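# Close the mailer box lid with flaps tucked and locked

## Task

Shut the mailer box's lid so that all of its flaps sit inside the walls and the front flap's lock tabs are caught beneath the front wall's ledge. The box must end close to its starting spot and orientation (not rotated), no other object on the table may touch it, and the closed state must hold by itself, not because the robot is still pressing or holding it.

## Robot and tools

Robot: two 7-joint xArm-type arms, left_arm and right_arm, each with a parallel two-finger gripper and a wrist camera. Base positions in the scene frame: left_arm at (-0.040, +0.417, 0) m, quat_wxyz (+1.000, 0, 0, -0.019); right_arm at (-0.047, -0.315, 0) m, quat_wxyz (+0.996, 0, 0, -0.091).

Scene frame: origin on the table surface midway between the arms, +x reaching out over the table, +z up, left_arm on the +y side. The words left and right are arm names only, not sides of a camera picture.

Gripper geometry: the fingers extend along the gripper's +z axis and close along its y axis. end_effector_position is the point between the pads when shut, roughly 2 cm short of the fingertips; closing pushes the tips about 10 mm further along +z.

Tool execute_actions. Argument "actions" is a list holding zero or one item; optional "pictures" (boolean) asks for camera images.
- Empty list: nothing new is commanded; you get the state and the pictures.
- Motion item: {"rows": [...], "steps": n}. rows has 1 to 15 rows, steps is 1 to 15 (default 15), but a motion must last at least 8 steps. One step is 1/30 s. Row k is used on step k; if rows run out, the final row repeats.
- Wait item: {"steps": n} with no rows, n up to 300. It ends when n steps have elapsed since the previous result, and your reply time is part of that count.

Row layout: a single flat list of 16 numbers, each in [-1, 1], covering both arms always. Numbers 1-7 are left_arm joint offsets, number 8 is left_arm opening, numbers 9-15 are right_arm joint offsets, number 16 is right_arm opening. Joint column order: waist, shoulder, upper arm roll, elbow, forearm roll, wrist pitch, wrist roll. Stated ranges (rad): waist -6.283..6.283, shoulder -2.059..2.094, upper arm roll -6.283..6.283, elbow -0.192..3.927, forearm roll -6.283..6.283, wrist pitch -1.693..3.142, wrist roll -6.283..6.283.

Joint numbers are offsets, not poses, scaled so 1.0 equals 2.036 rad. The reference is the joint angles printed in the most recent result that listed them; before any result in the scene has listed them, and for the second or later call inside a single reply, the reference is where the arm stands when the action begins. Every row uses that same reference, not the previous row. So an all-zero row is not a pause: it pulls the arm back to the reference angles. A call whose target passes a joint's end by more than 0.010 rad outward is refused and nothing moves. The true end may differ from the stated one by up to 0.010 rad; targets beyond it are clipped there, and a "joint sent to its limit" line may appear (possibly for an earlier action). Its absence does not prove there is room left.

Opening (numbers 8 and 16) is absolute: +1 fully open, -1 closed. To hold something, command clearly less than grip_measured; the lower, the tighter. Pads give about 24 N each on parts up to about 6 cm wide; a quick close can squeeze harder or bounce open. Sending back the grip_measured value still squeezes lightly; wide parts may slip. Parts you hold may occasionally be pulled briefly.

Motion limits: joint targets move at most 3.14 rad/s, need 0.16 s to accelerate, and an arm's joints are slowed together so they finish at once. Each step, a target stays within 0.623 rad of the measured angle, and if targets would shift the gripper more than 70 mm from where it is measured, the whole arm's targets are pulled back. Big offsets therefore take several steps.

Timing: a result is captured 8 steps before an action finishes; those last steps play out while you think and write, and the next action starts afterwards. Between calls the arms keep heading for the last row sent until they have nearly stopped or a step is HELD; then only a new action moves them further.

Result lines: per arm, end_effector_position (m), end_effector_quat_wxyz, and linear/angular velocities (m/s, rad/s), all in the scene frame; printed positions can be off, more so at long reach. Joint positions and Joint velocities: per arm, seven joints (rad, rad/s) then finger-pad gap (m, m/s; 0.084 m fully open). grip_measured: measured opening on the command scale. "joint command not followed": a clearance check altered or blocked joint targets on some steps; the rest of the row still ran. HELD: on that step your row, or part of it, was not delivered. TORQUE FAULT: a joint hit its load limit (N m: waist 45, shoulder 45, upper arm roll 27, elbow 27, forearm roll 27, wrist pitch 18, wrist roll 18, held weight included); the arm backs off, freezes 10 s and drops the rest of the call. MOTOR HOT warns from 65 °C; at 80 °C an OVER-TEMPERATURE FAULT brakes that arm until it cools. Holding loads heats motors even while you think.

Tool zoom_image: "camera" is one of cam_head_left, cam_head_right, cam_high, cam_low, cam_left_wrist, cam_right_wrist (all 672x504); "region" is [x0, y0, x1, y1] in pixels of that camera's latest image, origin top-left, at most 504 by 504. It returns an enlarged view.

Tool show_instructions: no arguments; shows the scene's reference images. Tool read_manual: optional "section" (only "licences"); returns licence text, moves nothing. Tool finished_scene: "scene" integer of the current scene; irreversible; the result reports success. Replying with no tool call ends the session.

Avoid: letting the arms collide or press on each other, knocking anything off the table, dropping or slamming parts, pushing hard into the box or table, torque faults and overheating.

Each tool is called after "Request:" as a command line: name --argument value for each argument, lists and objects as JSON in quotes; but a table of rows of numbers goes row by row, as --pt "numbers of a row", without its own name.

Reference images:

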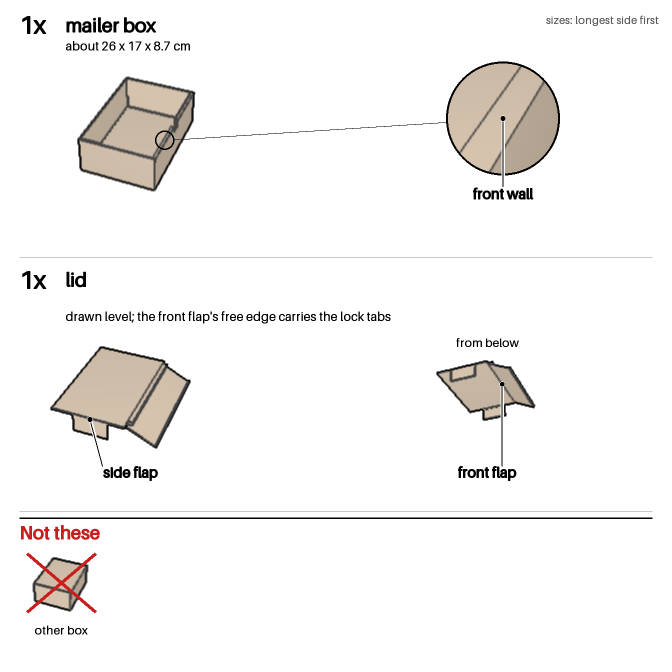

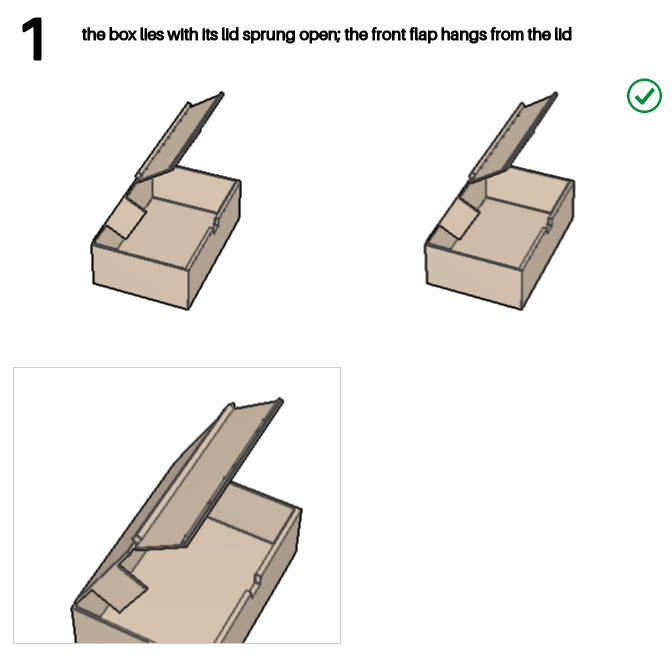

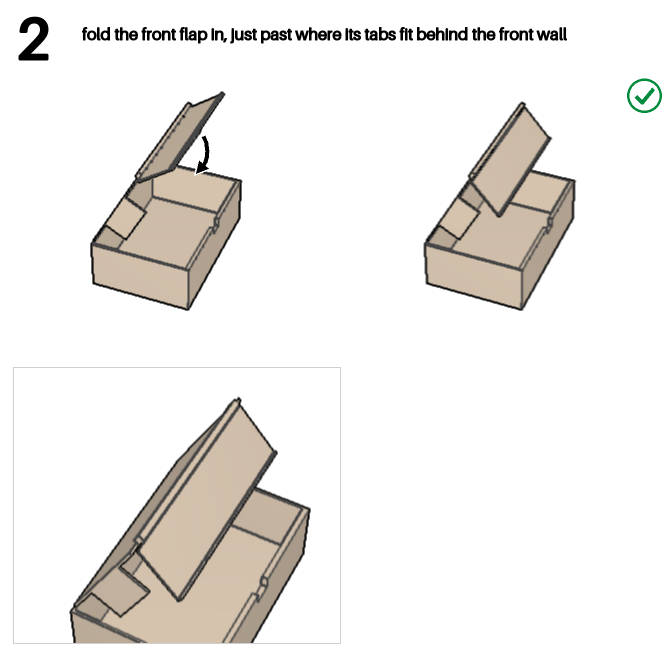

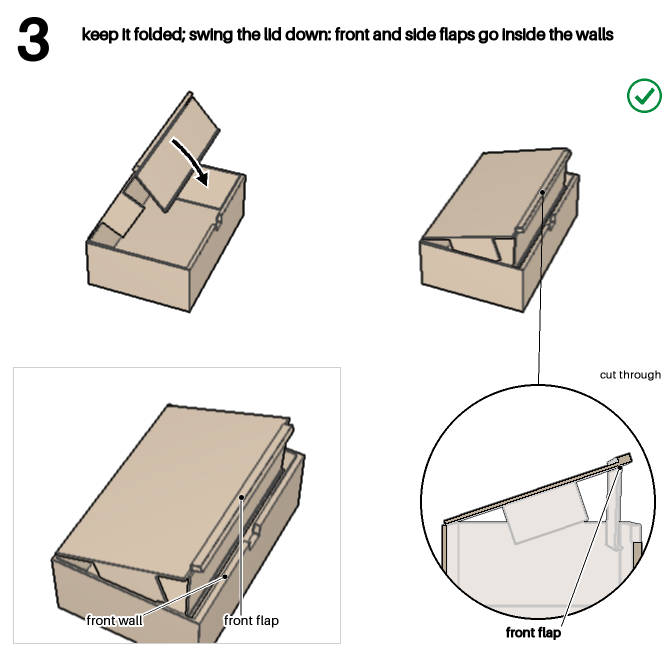

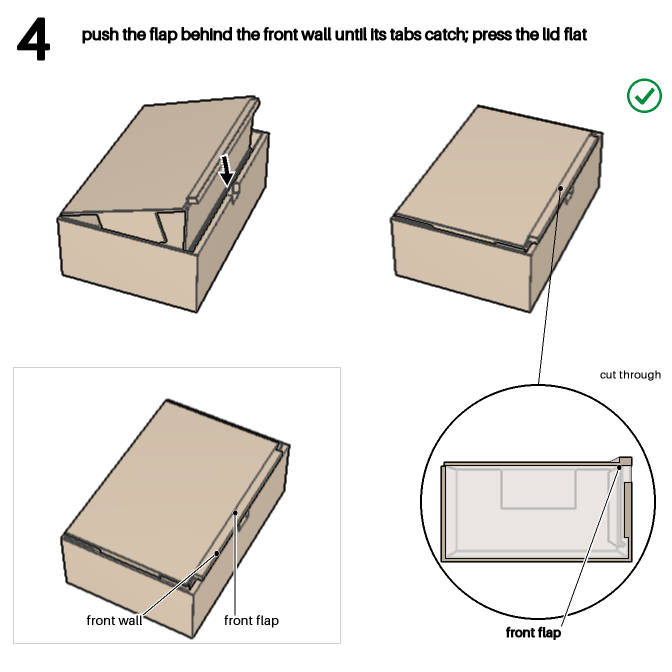

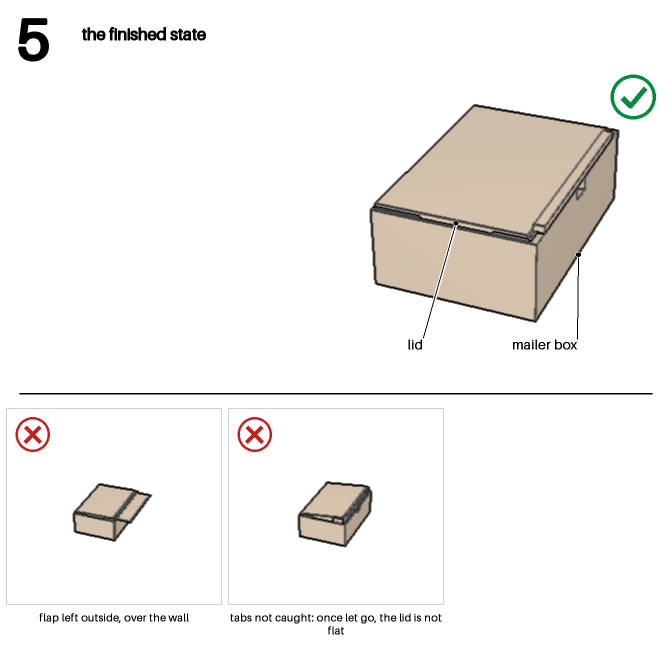

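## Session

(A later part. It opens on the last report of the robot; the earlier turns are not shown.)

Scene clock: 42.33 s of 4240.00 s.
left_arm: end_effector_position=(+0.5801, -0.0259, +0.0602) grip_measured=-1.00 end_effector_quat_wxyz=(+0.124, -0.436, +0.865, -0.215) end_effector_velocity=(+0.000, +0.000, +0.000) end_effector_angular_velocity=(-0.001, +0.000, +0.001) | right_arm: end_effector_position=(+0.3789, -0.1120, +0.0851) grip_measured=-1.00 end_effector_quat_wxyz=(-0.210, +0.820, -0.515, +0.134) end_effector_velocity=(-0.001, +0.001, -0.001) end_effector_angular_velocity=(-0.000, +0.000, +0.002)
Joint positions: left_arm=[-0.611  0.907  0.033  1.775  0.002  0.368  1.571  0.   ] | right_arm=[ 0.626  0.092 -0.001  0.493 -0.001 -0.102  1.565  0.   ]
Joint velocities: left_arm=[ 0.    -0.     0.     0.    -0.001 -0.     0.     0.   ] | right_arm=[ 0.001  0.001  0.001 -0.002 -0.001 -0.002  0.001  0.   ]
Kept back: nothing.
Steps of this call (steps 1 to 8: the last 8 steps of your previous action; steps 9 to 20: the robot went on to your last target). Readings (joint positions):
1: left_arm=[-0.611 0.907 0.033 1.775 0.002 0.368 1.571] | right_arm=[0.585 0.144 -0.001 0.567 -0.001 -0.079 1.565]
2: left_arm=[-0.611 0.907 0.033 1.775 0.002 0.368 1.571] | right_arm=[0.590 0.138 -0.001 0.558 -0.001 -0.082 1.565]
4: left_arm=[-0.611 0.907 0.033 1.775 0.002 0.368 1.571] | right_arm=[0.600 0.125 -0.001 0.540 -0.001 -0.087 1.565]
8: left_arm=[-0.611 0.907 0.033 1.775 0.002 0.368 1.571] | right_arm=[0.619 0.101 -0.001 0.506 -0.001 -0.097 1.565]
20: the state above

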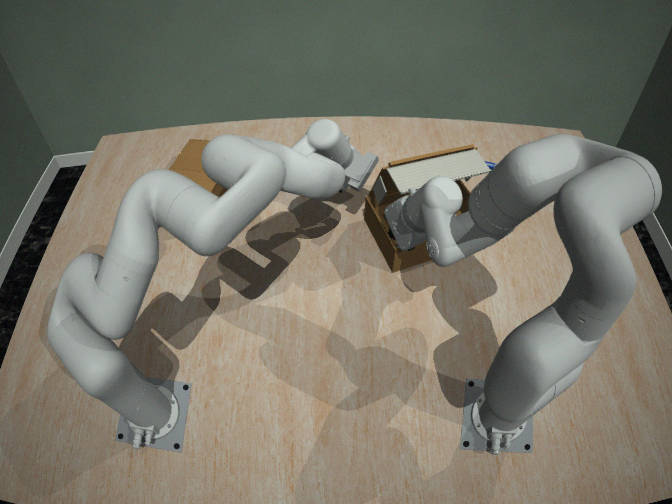

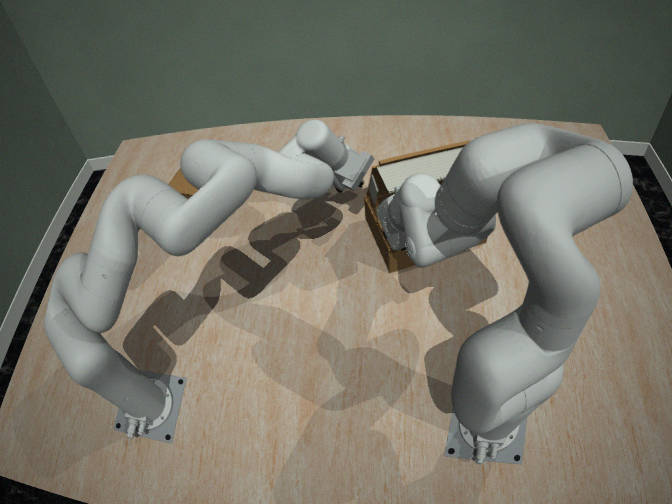

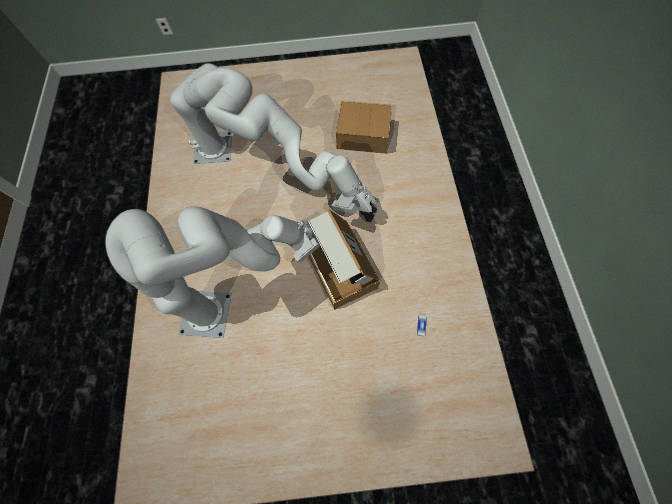

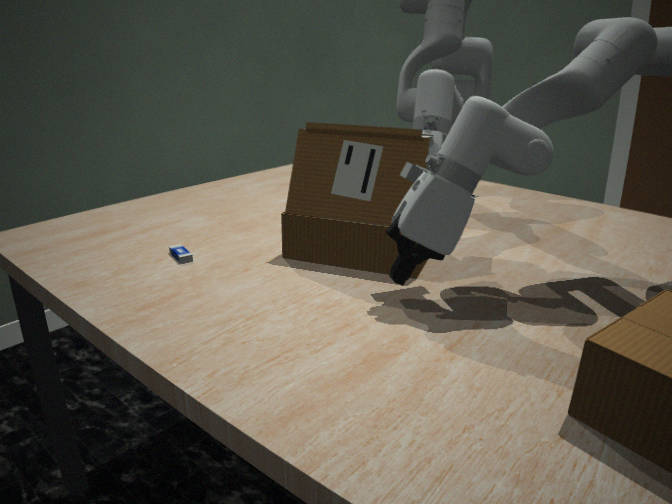

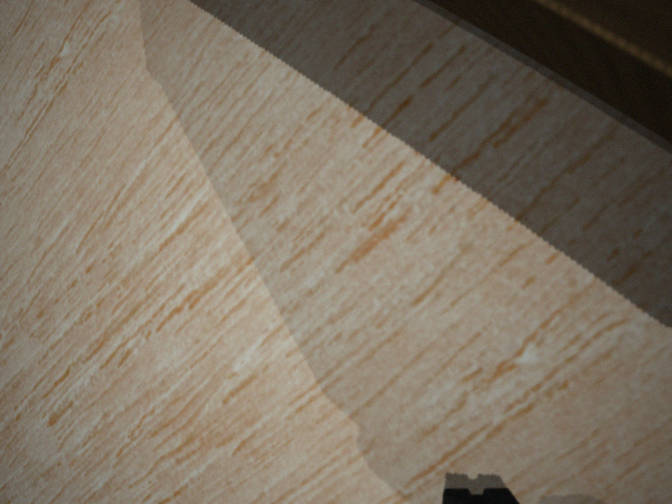

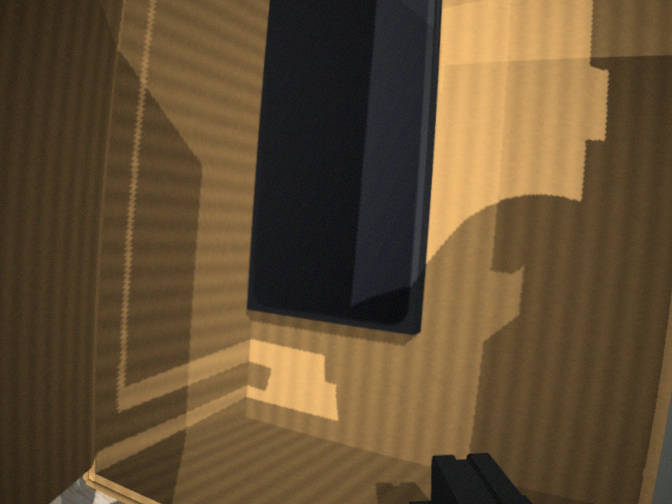

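Request:
execute_actions --actions '[{"rows":[[0,-0.15,0,0,0,0,0,-1,0,-0.127,0,-0.02,0,0.115,0,-1]]}]'

Request:
execute_actions --actions '[{"steps":15}]'

Request:
execute_actions --actions '[{"rows":[[0,0,0,0,0,0,0,-1,0,-0.09,0,0,0,0.3,-0.3,-1]]}]'

Request:
execute_actions --actions '[{"steps":15}]'

Request:
execute_actions --actions '[{"rows":[[0,0,0,0,0,0,0,-1,-0.185,0,0,0.23,0,0.259,-0.469,-1]]}]'

Request:
execute_actions --actions '[{"steps":30}]' --pictures true

Scene clock: 43.20 s of 4240.00 s.
left_arm: end_effector_position=(+0.5940, -0.0364, +0.1388) grip_measured=-1.00 end_effector_quat_wxyz=(+0.146, -0.431, +0.852, -0.259) end_effector_velocity=(+0.077, -0.059, +0.506) end_effector_angular_velocity=(-0.408, -0.543, -0.002) | right_arm: end_effector_position=(+0.3661, -0.1178, +0.1327) grip_measured=-1.00 end_effector_quat_wxyz=(-0.207, +0.821, -0.515, +0.132) end_effector_velocity=(-0.031, -0.021, +0.299) end_effector_angular_velocity=(+0.075, -0.153, -0.015)
Joint positions: left_arm=[-0.611  0.806  0.033  1.777  0.002  0.368  1.571  0.   ] | right_arm=[ 0.627 -0.107 -0.001  0.464 -0.001  0.074  1.565  0.   ]
Joint velocities: left_arm=[-0.001 -0.606  0.     0.057  0.001 -0.016 -0.001  0.   ] | right_arm=[-0.003 -1.044 -0.01  -0.066  0.001  0.808  0.001  0.   ]
Steps of this call (steps 1 to 15: the robot went on to your last target; steps 16 to 19: nothing new was sent; steps 20 to 26: the first 7 steps of this action). Readings (joint positions):
20: left_arm=[-0.611 0.907 0.033 1.775 0.002 0.368 1.571] | right_arm=[0.626 0.091 -0.001 0.493 -0.001 -0.101 1.565]
21: left_arm=[-0.611 0.902 0.033 1.774 0.002 0.369 1.571] | right_arm=[0.627 0.085 -0.001 0.491 -0.001 -0.093 1.565]
23: left_arm=[-0.611 0.871 0.032 1.768 0.002 0.370 1.571] | right_arm=[0.627 0.031 -0.000 0.479 -0.001 -0.039 1.565]
26: the state above

Scene clock: 43.70 s of 4240.00 s.
left_arm: end_effector_position=(+0.6016, -0.0421, +0.2967) grip_measured=-1.00 end_effector_quat_wxyz=(+0.187, -0.417, +0.821, -0.343) end_effector_velocity=(-0.009, +0.005, -0.053) end_effector_angular_velocity=(+0.055, +0.073, -0.002) | right_arm: end_effector_position=(+0.3587, -0.1216, +0.1435) grip_measured=-1.00 end_effector_quat_wxyz=(-0.203, +0.822, -0.516, +0.129) end_effector_velocity=(+0.000, +0.000, +0.001) end_effector_angular_velocity=(+0.001, -0.002, +0.000)
Joint positions: left_arm=[-0.611  0.604  0.033  1.775  0.002  0.368  1.571  0.   ] | right_arm=[ 0.626 -0.166 -0.001  0.452 -0.001  0.133  1.565  0.   ]
Joint velocities: left_arm=[-0.001  0.025 -0.001 -0.053  0.001  0.013  0.001  0.   ] | right_arm=[ 0.    -0.004 -0.     0.    -0.     0.002 -0.     0.   ]
Kept back: nothing.
Steps of this call (steps 1 to 8: the last 8 steps of your previous action; steps 9 to 15: the robot went on to your last target). Readings (joint positions):
1: left_arm=[-0.611 0.786 0.033 1.778 0.002 0.367 1.571] | right_arm=[0.626 -0.135 -0.001 0.462 -0.001 0.096 1.565]
2: left_arm=[-0.611 0.768 0.033 1.778 0.002 0.367 1.571] | right_arm=[0.626 -0.150 -0.001 0.460 -0.001 0.110 1.565]
4: left_arm=[-0.611 0.731 0.033 1.776 0.002 0.368 1.571] | right_arm=[0.626 -0.161 -0.001 0.455 -0.001 0.124 1.565]
8: left_arm=[-0.611 0.655 0.033 1.776 0.002 0.368 1.571] | right_arm=[0.626 -0.164 -0.001 0.451 -0.001 0.132 1.565]
15: the state above

Scene clock: 43.93 s of 4240.00 s.
left_arm: end_effector_position=(+0.6015, -0.0421, +0.2951) grip_measured=-1.00 end_effector_quat_wxyz=(+0.187, -0.417, +0.821, -0.342) end_effector_velocity=(+0.002, -0.001, +0.018) end_effector_angular_velocity=(-0.018, -0.021, +0.001) | right_arm: end_effector_position=(+0.3167, -0.1416, +0.1329) grip_measured=-1.00 end_effector_quat_wxyz=(-0.109, +0.904, -0.403, +0.093) end_effector_velocity=(-0.371, -0.179, -0.041) end_effector_angular_velocity=(-1.279, +1.156, +2.218)
Joint positions: left_arm=[-0.611  0.605  0.033  1.774  0.002  0.368  1.571  0.   ] | right_arm=[ 0.626 -0.25  -0.001  0.452 -0.001  0.414  1.284  0.   ]
Joint velocities: left_arm=[ 0.001 -0.012 -0.001  0.013 -0.    -0.002 -0.002  0.   ] | right_arm=[-0.002 -0.729 -0.001 -0.001 -0.     2.321 -2.318  0.   ]
Steps of this call (steps 1 to 7: the first 7 steps of this action). Readings (joint positions):
1: left_arm=[-0.611 0.605 0.033 1.774 0.002 0.369 1.571] | right_arm=[0.626 -0.166 -0.001 0.452 -0.001 0.133 1.564]
2: left_arm=[-0.611 0.606 0.033 1.773 0.002 0.369 1.571] | right_arm=[0.626 -0.168 -0.001 0.452 -0.001 0.142 1.556]
4: left_arm=[-0.611 0.606 0.033 1.773 0.002 0.369 1.571] | right_arm=[0.626 -0.186 -0.001 0.453 -0.001 0.204 1.494]
7: the state above

Scene clock: 44.43 s of 4240.00 s.
left_arm: end_effector_position=(+0.6016, -0.0421, +0.2966) grip_measured=-1.00 end_effector_quat_wxyz=(+0.187, -0.417, +0.821, -0.343) end_effector_velocity=(+0.000, -0.000, +0.001) end_effector_angular_velocity=(-0.000, -0.001, -0.000) | right_arm: end_effector_position=(+0.2595, -0.1689, +0.1309) grip_measured=-1.00 end_effector_quat_wxyz=(-0.019, +0.967, -0.253, +0.022) end_effector_velocity=(-0.001, -0.000, +0.001) end_effector_angular_velocity=(-0.002, +0.003, +0.006)
Joint positions: left_arm=[-0.611  0.604  0.033  1.775  0.002  0.368  1.571  0.   ] | right_arm=[ 0.626 -0.348 -0.001  0.452 -0.001  0.742  0.955  0.   ]
Joint velocities: left_arm=[ 0.    -0.    -0.     0.001  0.     0.     0.001  0.   ] | right_arm=[ 0.    -0.003 -0.     0.     0.     0.007 -0.006  0.   ]
Kept back: nothing.
Steps of this call (steps 1 to 8: the last 8 steps of your previous action; steps 9 to 15: the robot went on to your last target). Readings (joint positions):
1: left_arm=[-0.611 0.605 0.033 1.775 0.002 0.368 1.571] | right_arm=[0.626 -0.274 -0.001 0.452 -0.001 0.490 1.208]
2: left_arm=[-0.611 0.605 0.033 1.775 0.002 0.368 1.571] | right_arm=[0.626 -0.295 -0.001 0.452 -0.001 0.559 1.139]
4: left_arm=[-0.611 0.604 0.033 1.775 0.002 0.368 1.571] | right_arm=[0.626 -0.327 -0.001 0.452 -0.001 0.663 1.035]
8: left_arm=[-0.611 0.604 0.033 1.775 0.002 0.368 1.571] | right_arm=[0.626 -0.346 -0.001 0.452 -0.001 0.732 0.966]
15: the state above

Scene clock: 44.67 s of 4240.00 s.
left_arm: end_effector_position=(+0.6016, -0.0421, +0.2966) grip_measured=-1.00 end_effector_quat_wxyz=(+0.187, -0.417, +0.821, -0.343) end_effector_velocity=(-0.001, -0.001, -0.000) end_effector_angular_velocity=(-0.001, +0.001, -0.001) | right_arm: end_effector_position=(+0.2921, -0.1987, +0.1740) grip_measured=-1.00 end_effector_quat_wxyz=(-0.011, +0.977, -0.212, +0.018) end_effector_velocity=(+0.197, -0.208, +0.299) end_effector_angular_velocity=(-0.053, -0.002, +0.628)
Joint positions: left_arm=[-0.611  0.604  0.033  1.775  0.002  0.368  1.571  0.   ] | right_arm=[ 0.513 -0.348 -0.002  0.595 -0.001  0.901  0.757  0.   ]
Joint velocities: left_arm=[-0.001 -0.    -0.     0.    -0.001  0.001 -0.     0.   ] | right_arm=[-0.706 -0.02  -0.022  0.912  0.     0.947 -1.358  0.   ]
Steps of this call (steps 1 to 7: the first 7 steps of this action). Readings (joint positions):
1: left_arm=[-0.611 0.604 0.033 1.775 0.002 0.368 1.571] | right_arm=[0.626 -0.348 -0.001 0.453 -0.001 0.743 0.954]
2: left_arm=[-0.611 0.604 0.033 1.775 0.002 0.368 1.571] | right_arm=[0.622 -0.348 -0.000 0.457 -0.001 0.750 0.946]
4: left_arm=[-0.611 0.604 0.033 1.775 0.002 0.368 1.571] | right_arm=[0.589 -0.347 0.002 0.495 -0.001 0.800 0.889]
7: the state above

Scene clock: 45.67 s of 4240.00 s.
left_arm: end_effector_position=(+0.6016, -0.0421, +0.2966) grip_measured=-1.00 end_effector_quat_wxyz=(+0.187, -0.417, +0.821, -0.343) end_effector_velocity=(+0.000, +0.000, +0.000) end_effector_angular_velocity=(-0.000, -0.000, +0.001) | right_arm: end_effector_position=(+0.3269, -0.2897, +0.2808) grip_measured=-1.00 end_effector_quat_wxyz=(+0.000, +0.999, +0.033, -0.001) end_effector_velocity=(+0.000, -0.001, +0.000) end_effector_angular_velocity=(+0.000, -0.000, -0.001)
Joint positions: left_arm=[-0.611  0.604  0.033  1.775  0.002  0.368  1.571  0.   ] | right_arm=[ 0.25  -0.348 -0.001  0.92  -0.001  1.27   0.001  0.   ]
Joint velocities: left_arm=[ 0.001 -0.    -0.     0.     0.    -0.    -0.     0.   ] | right_arm=[-0.001  0.001 -0.001  0.001 -0.     0.    -0.001  0.   ]
Kept back: nothing.
Steps of this call (steps 1 to 8: the last 8 steps of your previous action; steps 9 to 30: the robot went on to your last target). Readings (joint positions):
1: left_arm=[-0.611 0.604 0.033 1.775 0.002 0.368 1.571] | right_arm=[0.490 -0.349 -0.002 0.624 -0.001 0.933 0.710]
2: left_arm=[-0.611 0.604 0.033 1.775 0.002 0.368 1.571] | right_arm=[0.468 -0.349 -0.002 0.651 -0.001 0.963 0.661]
4: left_arm=[-0.611 0.604 0.033 1.775 0.002 0.368 1.571] | right_arm=[0.425 -0.348 -0.001 0.703 -0.001 1.024 0.551]
8: left_arm=[-0.611 0.604 0.033 1.775 0.002 0.368 1.571] | right_arm=[0.342 -0.348 -0.001 0.806 -0.001 1.141 0.295]
30: the state above

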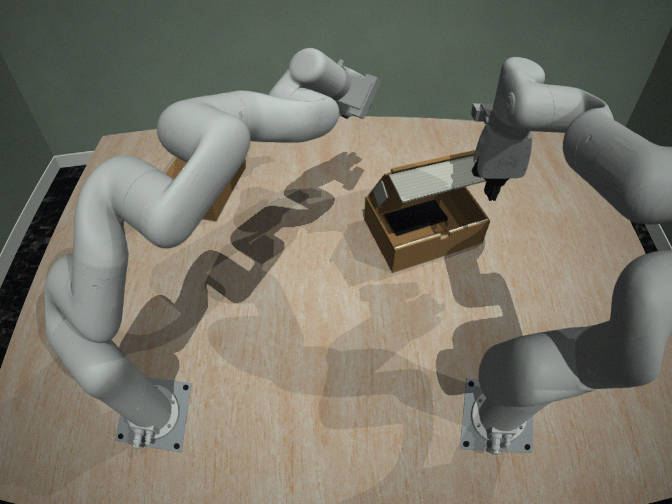

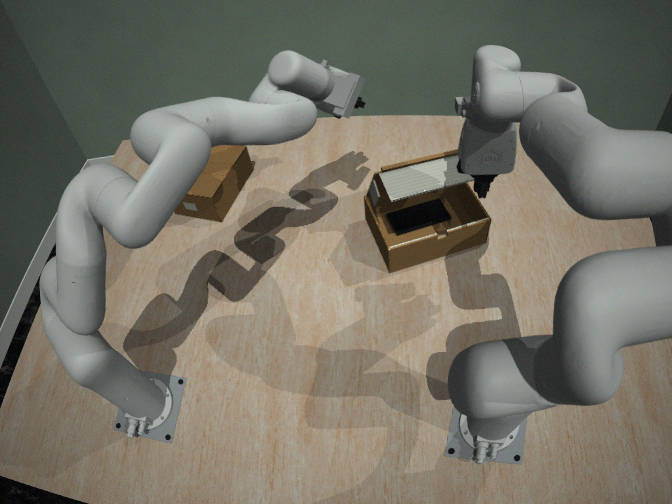

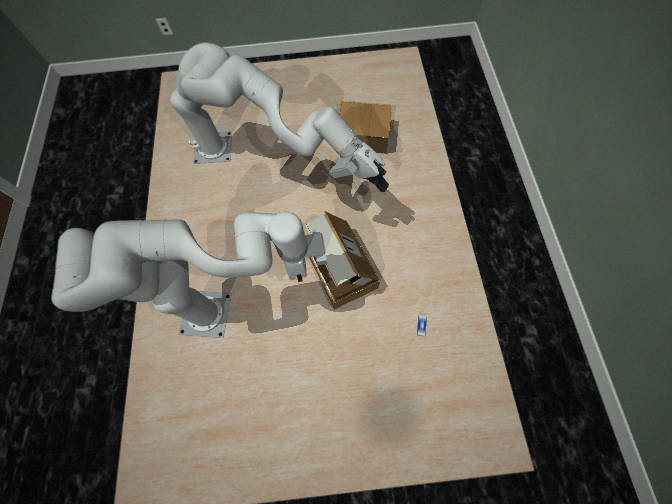

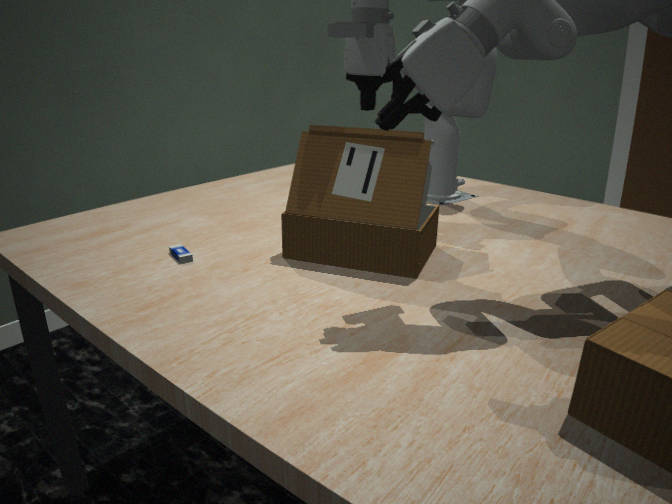

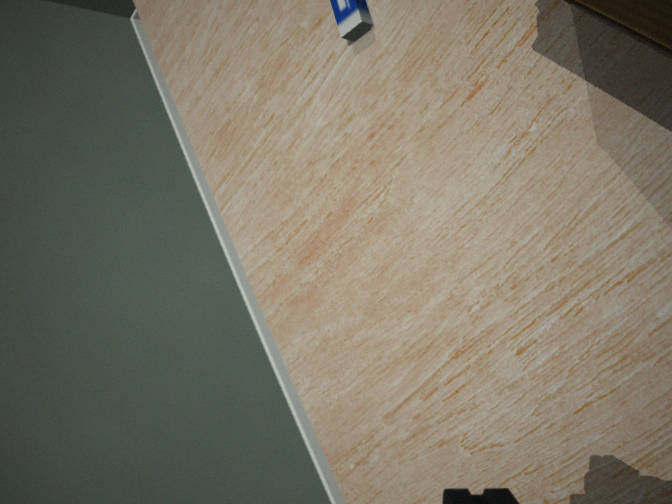

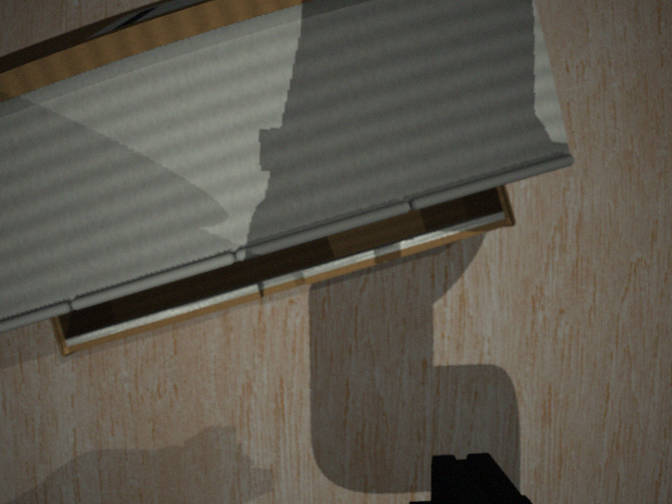

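Request:
execute_actions --actions '[{"rows":[[0,0,-0.016,0,0,-0.704,-0.28,0,0,0,0,0,0,-0.871,0,-1]]}]'

Request:
execute_actions --actions '[{"steps":45}]'

Request:
execute_actions --actions '[{"rows":[[0,-0.044,0,-0.503,0,0,0,0,0.068,-0.037,0,-0.366,0,0,0,-1]]}]'

Request:
execute_actions --actions '[{"steps":50}]'

Request:
execute_actions --actions '[{"rows":[[-0.12,0,0,0,0,0,0,0,0,0.019,0,-0.008,0,-0.027,0,-1],[-0.12,0,0,0,0,0,0,0,0,0.038,0,-0.017,0,-0.054,0,-1],[-0.12,0,0,0,0,0,0,0,0,0.056,0,-0.025,0,-0.082,0,-1],[-0.12,0,0,0,0,0,0,0,0,0.075,0,-0.034,0,-0.109,0,-1],[-0.12,0,0,0,0,0,0,0,0,0.094,0,-0.042,0,-0.136,0,-1],[-0.12,0,0,0,0,0,0,0,0,0.113,0,-0.05,0,-0.163,0,-1],[-0.12,0,0,0,0,0,0,0,0,0.132,0,-0.059,0,-0.19,0,-1],[-0.12,0,0,0,0,0,0,0,0,0.15,0,-0.067,0,-0.218,0,-1],[-0.12,0,0,0,0,0,0,0,0,0.169,0,-0.076,0,-0.245,0,-1],[-0.12,0,0,0,0,0,0,0,0,0.188,0,-0.084,0,-0.272,0,-1]]}]'

Request:
execute_actions --actions '[{"steps":30}]' --pictures true

Scene clock: 47.43 s of 4240.00 s.
left_arm: end_effector_position=(+0.6144, -0.0615, +0.3538) grip_measured=-0.04 end_effector_quat_wxyz=(+0.184, -0.467, +0.732, -0.461) end_effector_velocity=(+0.047, -0.117, +0.475) end_effector_angular_velocity=(-1.967, -0.747, +0.543) | right_arm: end_effector_position=(+0.3842, -0.2858, +0.3058) grip_measured=-1.00 end_effector_quat_wxyz=(-0.004, +0.992, +0.033, +0.119) end_effector_velocity=(+0.394, +0.027, +0.244) end_effector_angular_velocity=(+0.118, -1.745, +0.001)
Joint positions: left_arm=[-0.61   0.605  0.021  1.775  0.002  0.131  1.365  0.042] | right_arm=[ 0.25  -0.348 -0.001  0.92  -0.001  1.031  0.001  0.   ]
Joint velocities: left_arm=[-0.01  -0.029 -0.085  0.033  0.002 -1.694 -1.276  0.022] | right_arm=[-0.001 -0.006 -0.     0.026  0.001 -1.717 -0.     0.   ]
Steps of this call (steps 1 to 15: the robot went on to your last target; steps 16 to 46: nothing new was sent; steps 47 to 53: the first 7 steps of this action). Readings (joint positions):
47: left_arm=[-0.611 0.604 0.033 1.775 0.002 0.367 1.570] | right_arm=[0.250 -0.348 -0.001 0.920 -0.001 1.269 0.001]
48: left_arm=[-0.610 0.604 0.032 1.775 0.002 0.359 1.563] | right_arm=[0.250 -0.348 -0.001 0.920 -0.001 1.261 0.001]
50: left_arm=[-0.610 0.605 0.030 1.773 0.002 0.299 1.507] | right_arm=[0.250 -0.348 -0.001 0.919 -0.001 1.201 0.001]
53: the state above

Scene clock: 48.93 s of 4240.00 s.
left_arm: end_effector_position=(+0.5230, -0.0093, +0.6315) grip_measured=-0.01 end_effector_quat_wxyz=(-0.158, +0.296, -0.322, +0.885) end_effector_velocity=(-0.001, -0.000, +0.001) end_effector_angular_velocity=(-0.001, -0.001, -0.001) | right_arm: end_effector_position=(+0.4821, -0.2789, +0.6570) grip_measured=-1.00 end_effector_quat_wxyz=(-0.026, +0.632, +0.021, +0.774) end_effector_velocity=(-0.000, +0.000, +0.000) end_effector_angular_velocity=(+0.001, -0.002, +0.000)
Joint positions: left_arm=[-0.611  0.604  0.     1.775  0.002 -1.065  1.001  0.044] | right_arm=[ 0.25  -0.348 -0.001  0.92  -0.001 -0.503  0.001  0.   ]
Joint velocities: left_arm=[-0.001 -0.    -0.     0.001 -0.001 -0.     0.001  0.   ] | right_arm=[-0.     0.     0.     0.001 -0.    -0.001  0.001  0.   ]
Kept back: nothing.
Steps of this call (steps 1 to 8: the last 8 steps of your previous action; steps 9 to 45: the robot went on to your last target). Readings (joint positions):
1: left_arm=[-0.611 0.604 0.018 1.776 0.002 0.075 1.325] | right_arm=[0.250 -0.348 -0.001 0.921 -0.001 0.974 0.001]
2: left_arm=[-0.611 0.603 0.016 1.776 0.002 0.020 1.291] | right_arm=[0.250 -0.348 -0.001 0.921 -0.001 0.918 0.001]
4: left_arm=[-0.611 0.603 0.013 1.776 0.002 -0.089 1.232] | right_arm=[0.250 -0.348 -0.001 0.921 -0.001 0.809 0.001]
8: left_arm=[-0.611 0.604 0.008 1.775 0.002 -0.310 1.148] | right_arm=[0.250 -0.348 -0.001 0.921 -0.001 0.589 0.001]
45: the state above

Scene clock: 49.17 s of 4240.00 s.
left_arm: end_effector_position=(+0.5327, -0.0166, +0.5613) grip_measured=-0.01 end_effector_quat_wxyz=(-0.152, +0.341, -0.370, +0.851) end_effector_velocity=(+0.049, -0.037, -0.491) end_effector_angular_velocity=(+0.597, +0.790, +0.000) | right_arm: end_effector_position=(+0.4836, -0.2622, +0.5817) grip_measured=-1.00 end_effector_quat_wxyz=(-0.036, +0.680, +0.034, +0.732) end_effector_velocity=(-0.011, +0.089, -0.453) end_effector_angular_velocity=(-0.077, +0.761, +0.166)
Joint positions: left_arm=[-0.611  0.58   0.     1.603  0.002 -1.065  1.001  0.044] | right_arm=[ 0.28  -0.364 -0.001  0.777 -0.001 -0.503  0.001  0.   ]
Joint velocities: left_arm=[ 0.001 -0.076  0.001 -1.06   0.     0.007 -0.001 -0.   ] | right_arm=[ 0.159 -0.068  0.007 -0.829 -0.001  0.004  0.001  0.   ]
Steps of this call (steps 1 to 7: the first 7 steps of this action). Readings (joint positions):
1: left_arm=[-0.611 0.604 0.000 1.775 0.002 -1.065 1.001] | right_arm=[0.250 -0.348 -0.001 0.920 -0.001 -0.503 0.001]
2: left_arm=[-0.611 0.602 0.000 1.769 0.002 -1.065 1.001] | right_arm=[0.251 -0.350 -0.002 0.915 -0.001 -0.504 0.001]
4: left_arm=[-0.611 0.591 0.000 1.718 0.002 -1.065 1.001] | right_arm=[0.262 -0.357 -0.003 0.870 -0.001 -0.504 0.001]
7: the state above

Scene clock: 50.83 s of 4240.00 s.
left_arm: end_effector_position=(+0.4449, +0.0498, +0.1879) grip_measured=-0.01 end_effector_quat_wxyz=(-0.106, +0.539, -0.585, +0.597) end_effector_velocity=(+0.000, +0.001, -0.001) end_effector_angular_velocity=(+0.001, +0.002, +0.002) | right_arm: end_effector_position=(+0.3864, -0.2239, +0.2706) grip_measured=-1.00 end_effector_quat_wxyz=(-0.054, +0.847, +0.088, +0.521) end_effector_velocity=(-0.000, +0.000, +0.001) end_effector_angular_velocity=(+0.001, -0.003, +0.001)
Joint positions: left_arm=[-0.611  0.514  0.     0.751  0.002 -1.065  1.001  0.044] | right_arm=[ 0.388 -0.424 -0.001  0.175 -0.001 -0.503  0.001  0.   ]
Joint velocities: left_arm=[ 0.001  0.     0.    -0.    -0.001  0.001 -0.001  0.   ] | right_arm=[ 0.001 -0.002  0.    -0.     0.    -0.001  0.     0.   ]
Kept back: nothing.
Steps of this call (steps 1 to 8: the last 8 steps of your previous action; steps 9 to 45: the robot went on to your last target; steps 46 to 50: nothing new was sent). Readings (joint positions):
1: left_arm=[-0.611 0.577 0.000 1.569 0.002 -1.065 1.001] | right_arm=[0.285 -0.367 -0.001 0.750 -0.001 -0.503 0.001]
2: left_arm=[-0.611 0.574 0.000 1.536 0.002 -1.065 1.001] | right_arm=[0.290 -0.370 -0.001 0.724 -0.001 -0.503 0.001]
4: left_arm=[-0.611 0.567 0.000 1.472 0.002 -1.065 1.001] | right_arm=[0.300 -0.375 -0.001 0.670 -0.001 -0.503 0.001]
8: left_arm=[-0.611 0.557 0.000 1.344 0.002 -1.065 1.001] | right_arm=[0.319 -0.385 -0.001 0.562 -0.001 -0.503 0.001]
50: the state above
All arms were judged still, so your last target was given up. Only a new action makes them travel on or press farther. Fingers that are still opening or closing keep moving.

Scene clock: 51.07 s of 4240.00 s.
left_arm: end_effector_position=(+0.3929, -0.0103, +0.1881) grip_measured=-0.01 end_effector_quat_wxyz=(+0.066, -0.500, +0.618, -0.602) end_effector_velocity=(-0.331, -0.334, -0.000) end_effector_angular_velocity=(-0.012, +0.014, -0.774) | right_arm: end_effector_position=(+0.3777, -0.2257, +0.2395) grip_measured=-1.00 end_effector_quat_wxyz=(-0.054, +0.847, +0.088, +0.521) end_effector_velocity=(-0.103, -0.021, -0.273) end_effector_angular_velocity=(-0.012, +0.059, +0.001)
Joint positions: left_arm=[-0.739  0.514 -0.003  0.752  0.003 -1.065  1.001  0.044] | right_arm=[ 0.388 -0.313 -0.001  0.126 -0.001 -0.664  0.001  0.   ]
Joint velocities: left_arm=[-0.733 -0.001 -0.04  -0.003  0.007 -0.    -0.001  0.   ] | right_arm=[-0.     0.935  0.001 -0.432  0.    -1.307 -0.     0.   ]
Steps of this call (steps 1 to 7: the first 7 steps of this action). Readings (joint positions):
1: left_arm=[-0.611 0.514 0.000 0.751 0.002 -1.065 1.001] | right_arm=[0.388 -0.423 -0.001 0.175 -0.001 -0.504 0.001]
2: left_arm=[-0.616 0.514 0.002 0.751 0.002 -1.065 1.001] | right_arm=[0.388 -0.420 -0.001 0.174 -0.001 -0.511 0.001]
4: left_arm=[-0.658 0.515 0.007 0.751 0.001 -1.065 1.001] | right_arm=[0.388 -0.392 -0.001 0.163 -0.001 -0.553 0.001]
7: the state above

Scene clock: 52.07 s of 4240.00 s.
left_arm: end_effector_position=(+0.3416, -0.0564, +0.1879) grip_measured=-0.01 end_effector_quat_wxyz=(+0.033, -0.464, +0.646, -0.605) end_effector_velocity=(-0.001, -0.001, +0.000) end_effector_angular_velocity=(-0.001, +0.001, -0.002) | right_arm: end_effector_position=(+0.3364, -0.2342, +0.1775) grip_measured=-1.00 end_effector_quat_wxyz=(-0.054, +0.847, +0.088, +0.521) end_effector_velocity=(-0.000, -0.000, -0.001) end_effector_angular_velocity=(-0.001, +0.002, -0.001)
Joint positions: left_arm=[-0.855  0.514  0.     0.751  0.002 -1.065  1.001  0.044] | right_arm=[ 0.388 -0.041 -0.001  0.004 -0.001 -1.057  0.001  0.   ]
Joint velocities: left_arm=[-0.     0.    -0.002  0.001  0.     0.    -0.001  0.   ] | right_arm=[ 0.     0.002 -0.     0.     0.001  0.001 -0.     0.   ]
Kept back: nothing.
Steps of this call (steps 1 to 8: the last 8 steps of your previous action; steps 9 to 30: the robot went on to your last target). Readings (joint positions):
1: left_arm=[-0.763 0.514 -0.003 0.752 0.003 -1.065 1.001] | right_arm=[0.388 -0.281 -0.001 0.112 -0.001 -0.709 0.001]
2: left_arm=[-0.786 0.514 -0.002 0.751 0.003 -1.065 1.001] | right_arm=[0.388 -0.247 -0.001 0.096 -0.001 -0.757 0.001]
4: left_arm=[-0.825 0.514 -0.003 0.751 0.003 -1.065 1.001] | right_arm=[0.388 -0.176 -0.001 0.064 -0.001 -0.859 0.001]
8: left_arm=[-0.851 0.514 -0.001 0.751 0.002 -1.065 1.001] | right_arm=[0.388 -0.067 -0.001 0.014 -0.001 -1.014 0.001]
30: the state above
All arms were judged still, so your last target was given up. Only a new action makes them travel on or press farther. Fingers that are still opening or closing keep moving.

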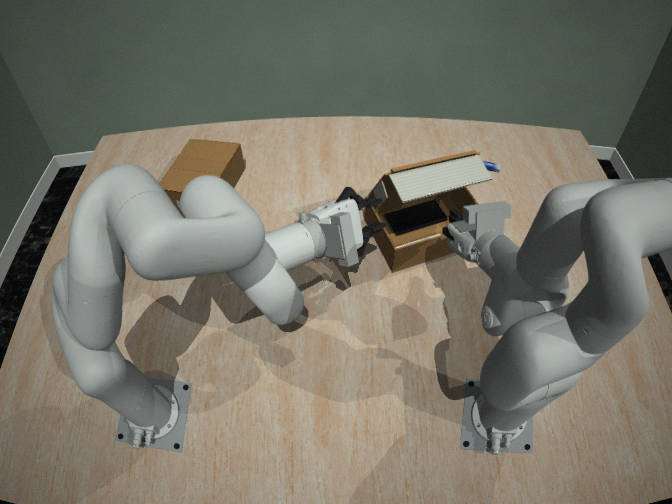

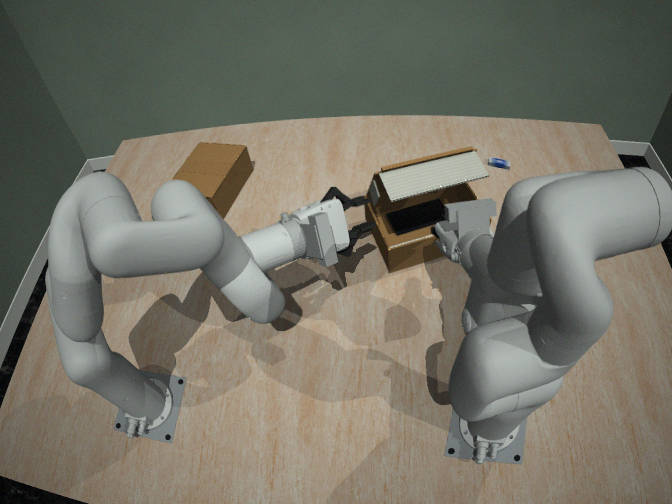

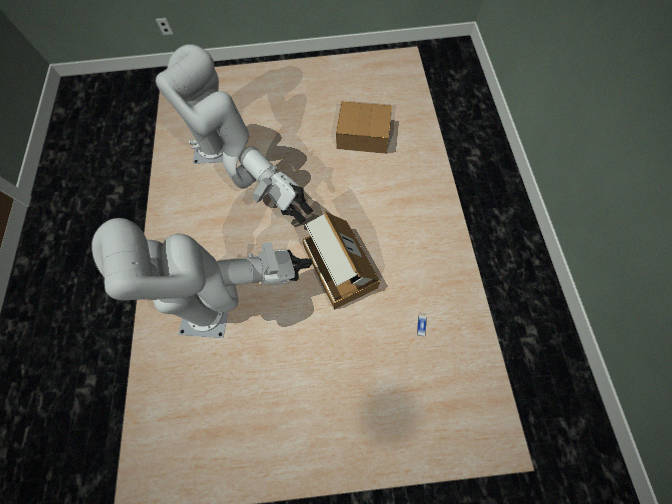

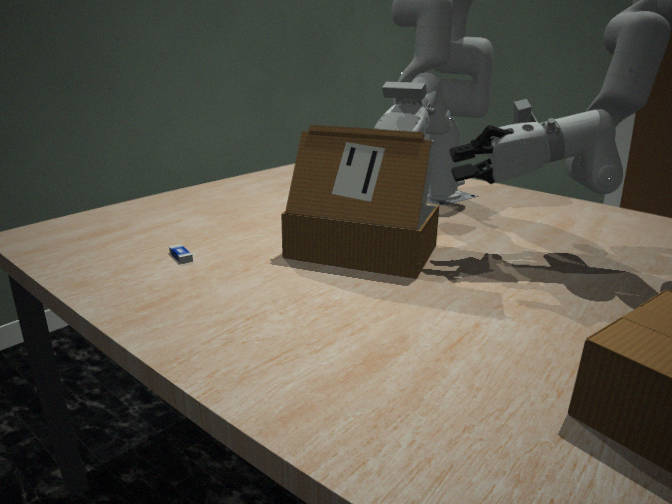

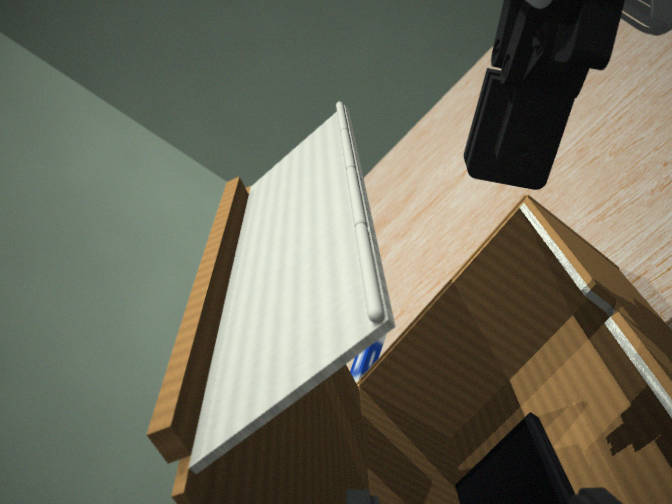

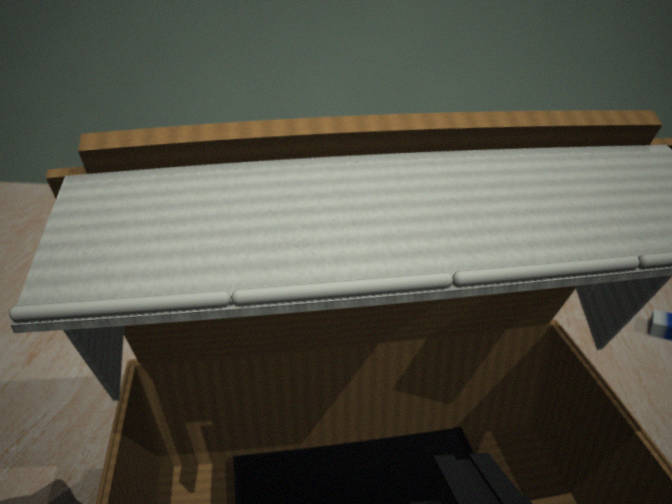

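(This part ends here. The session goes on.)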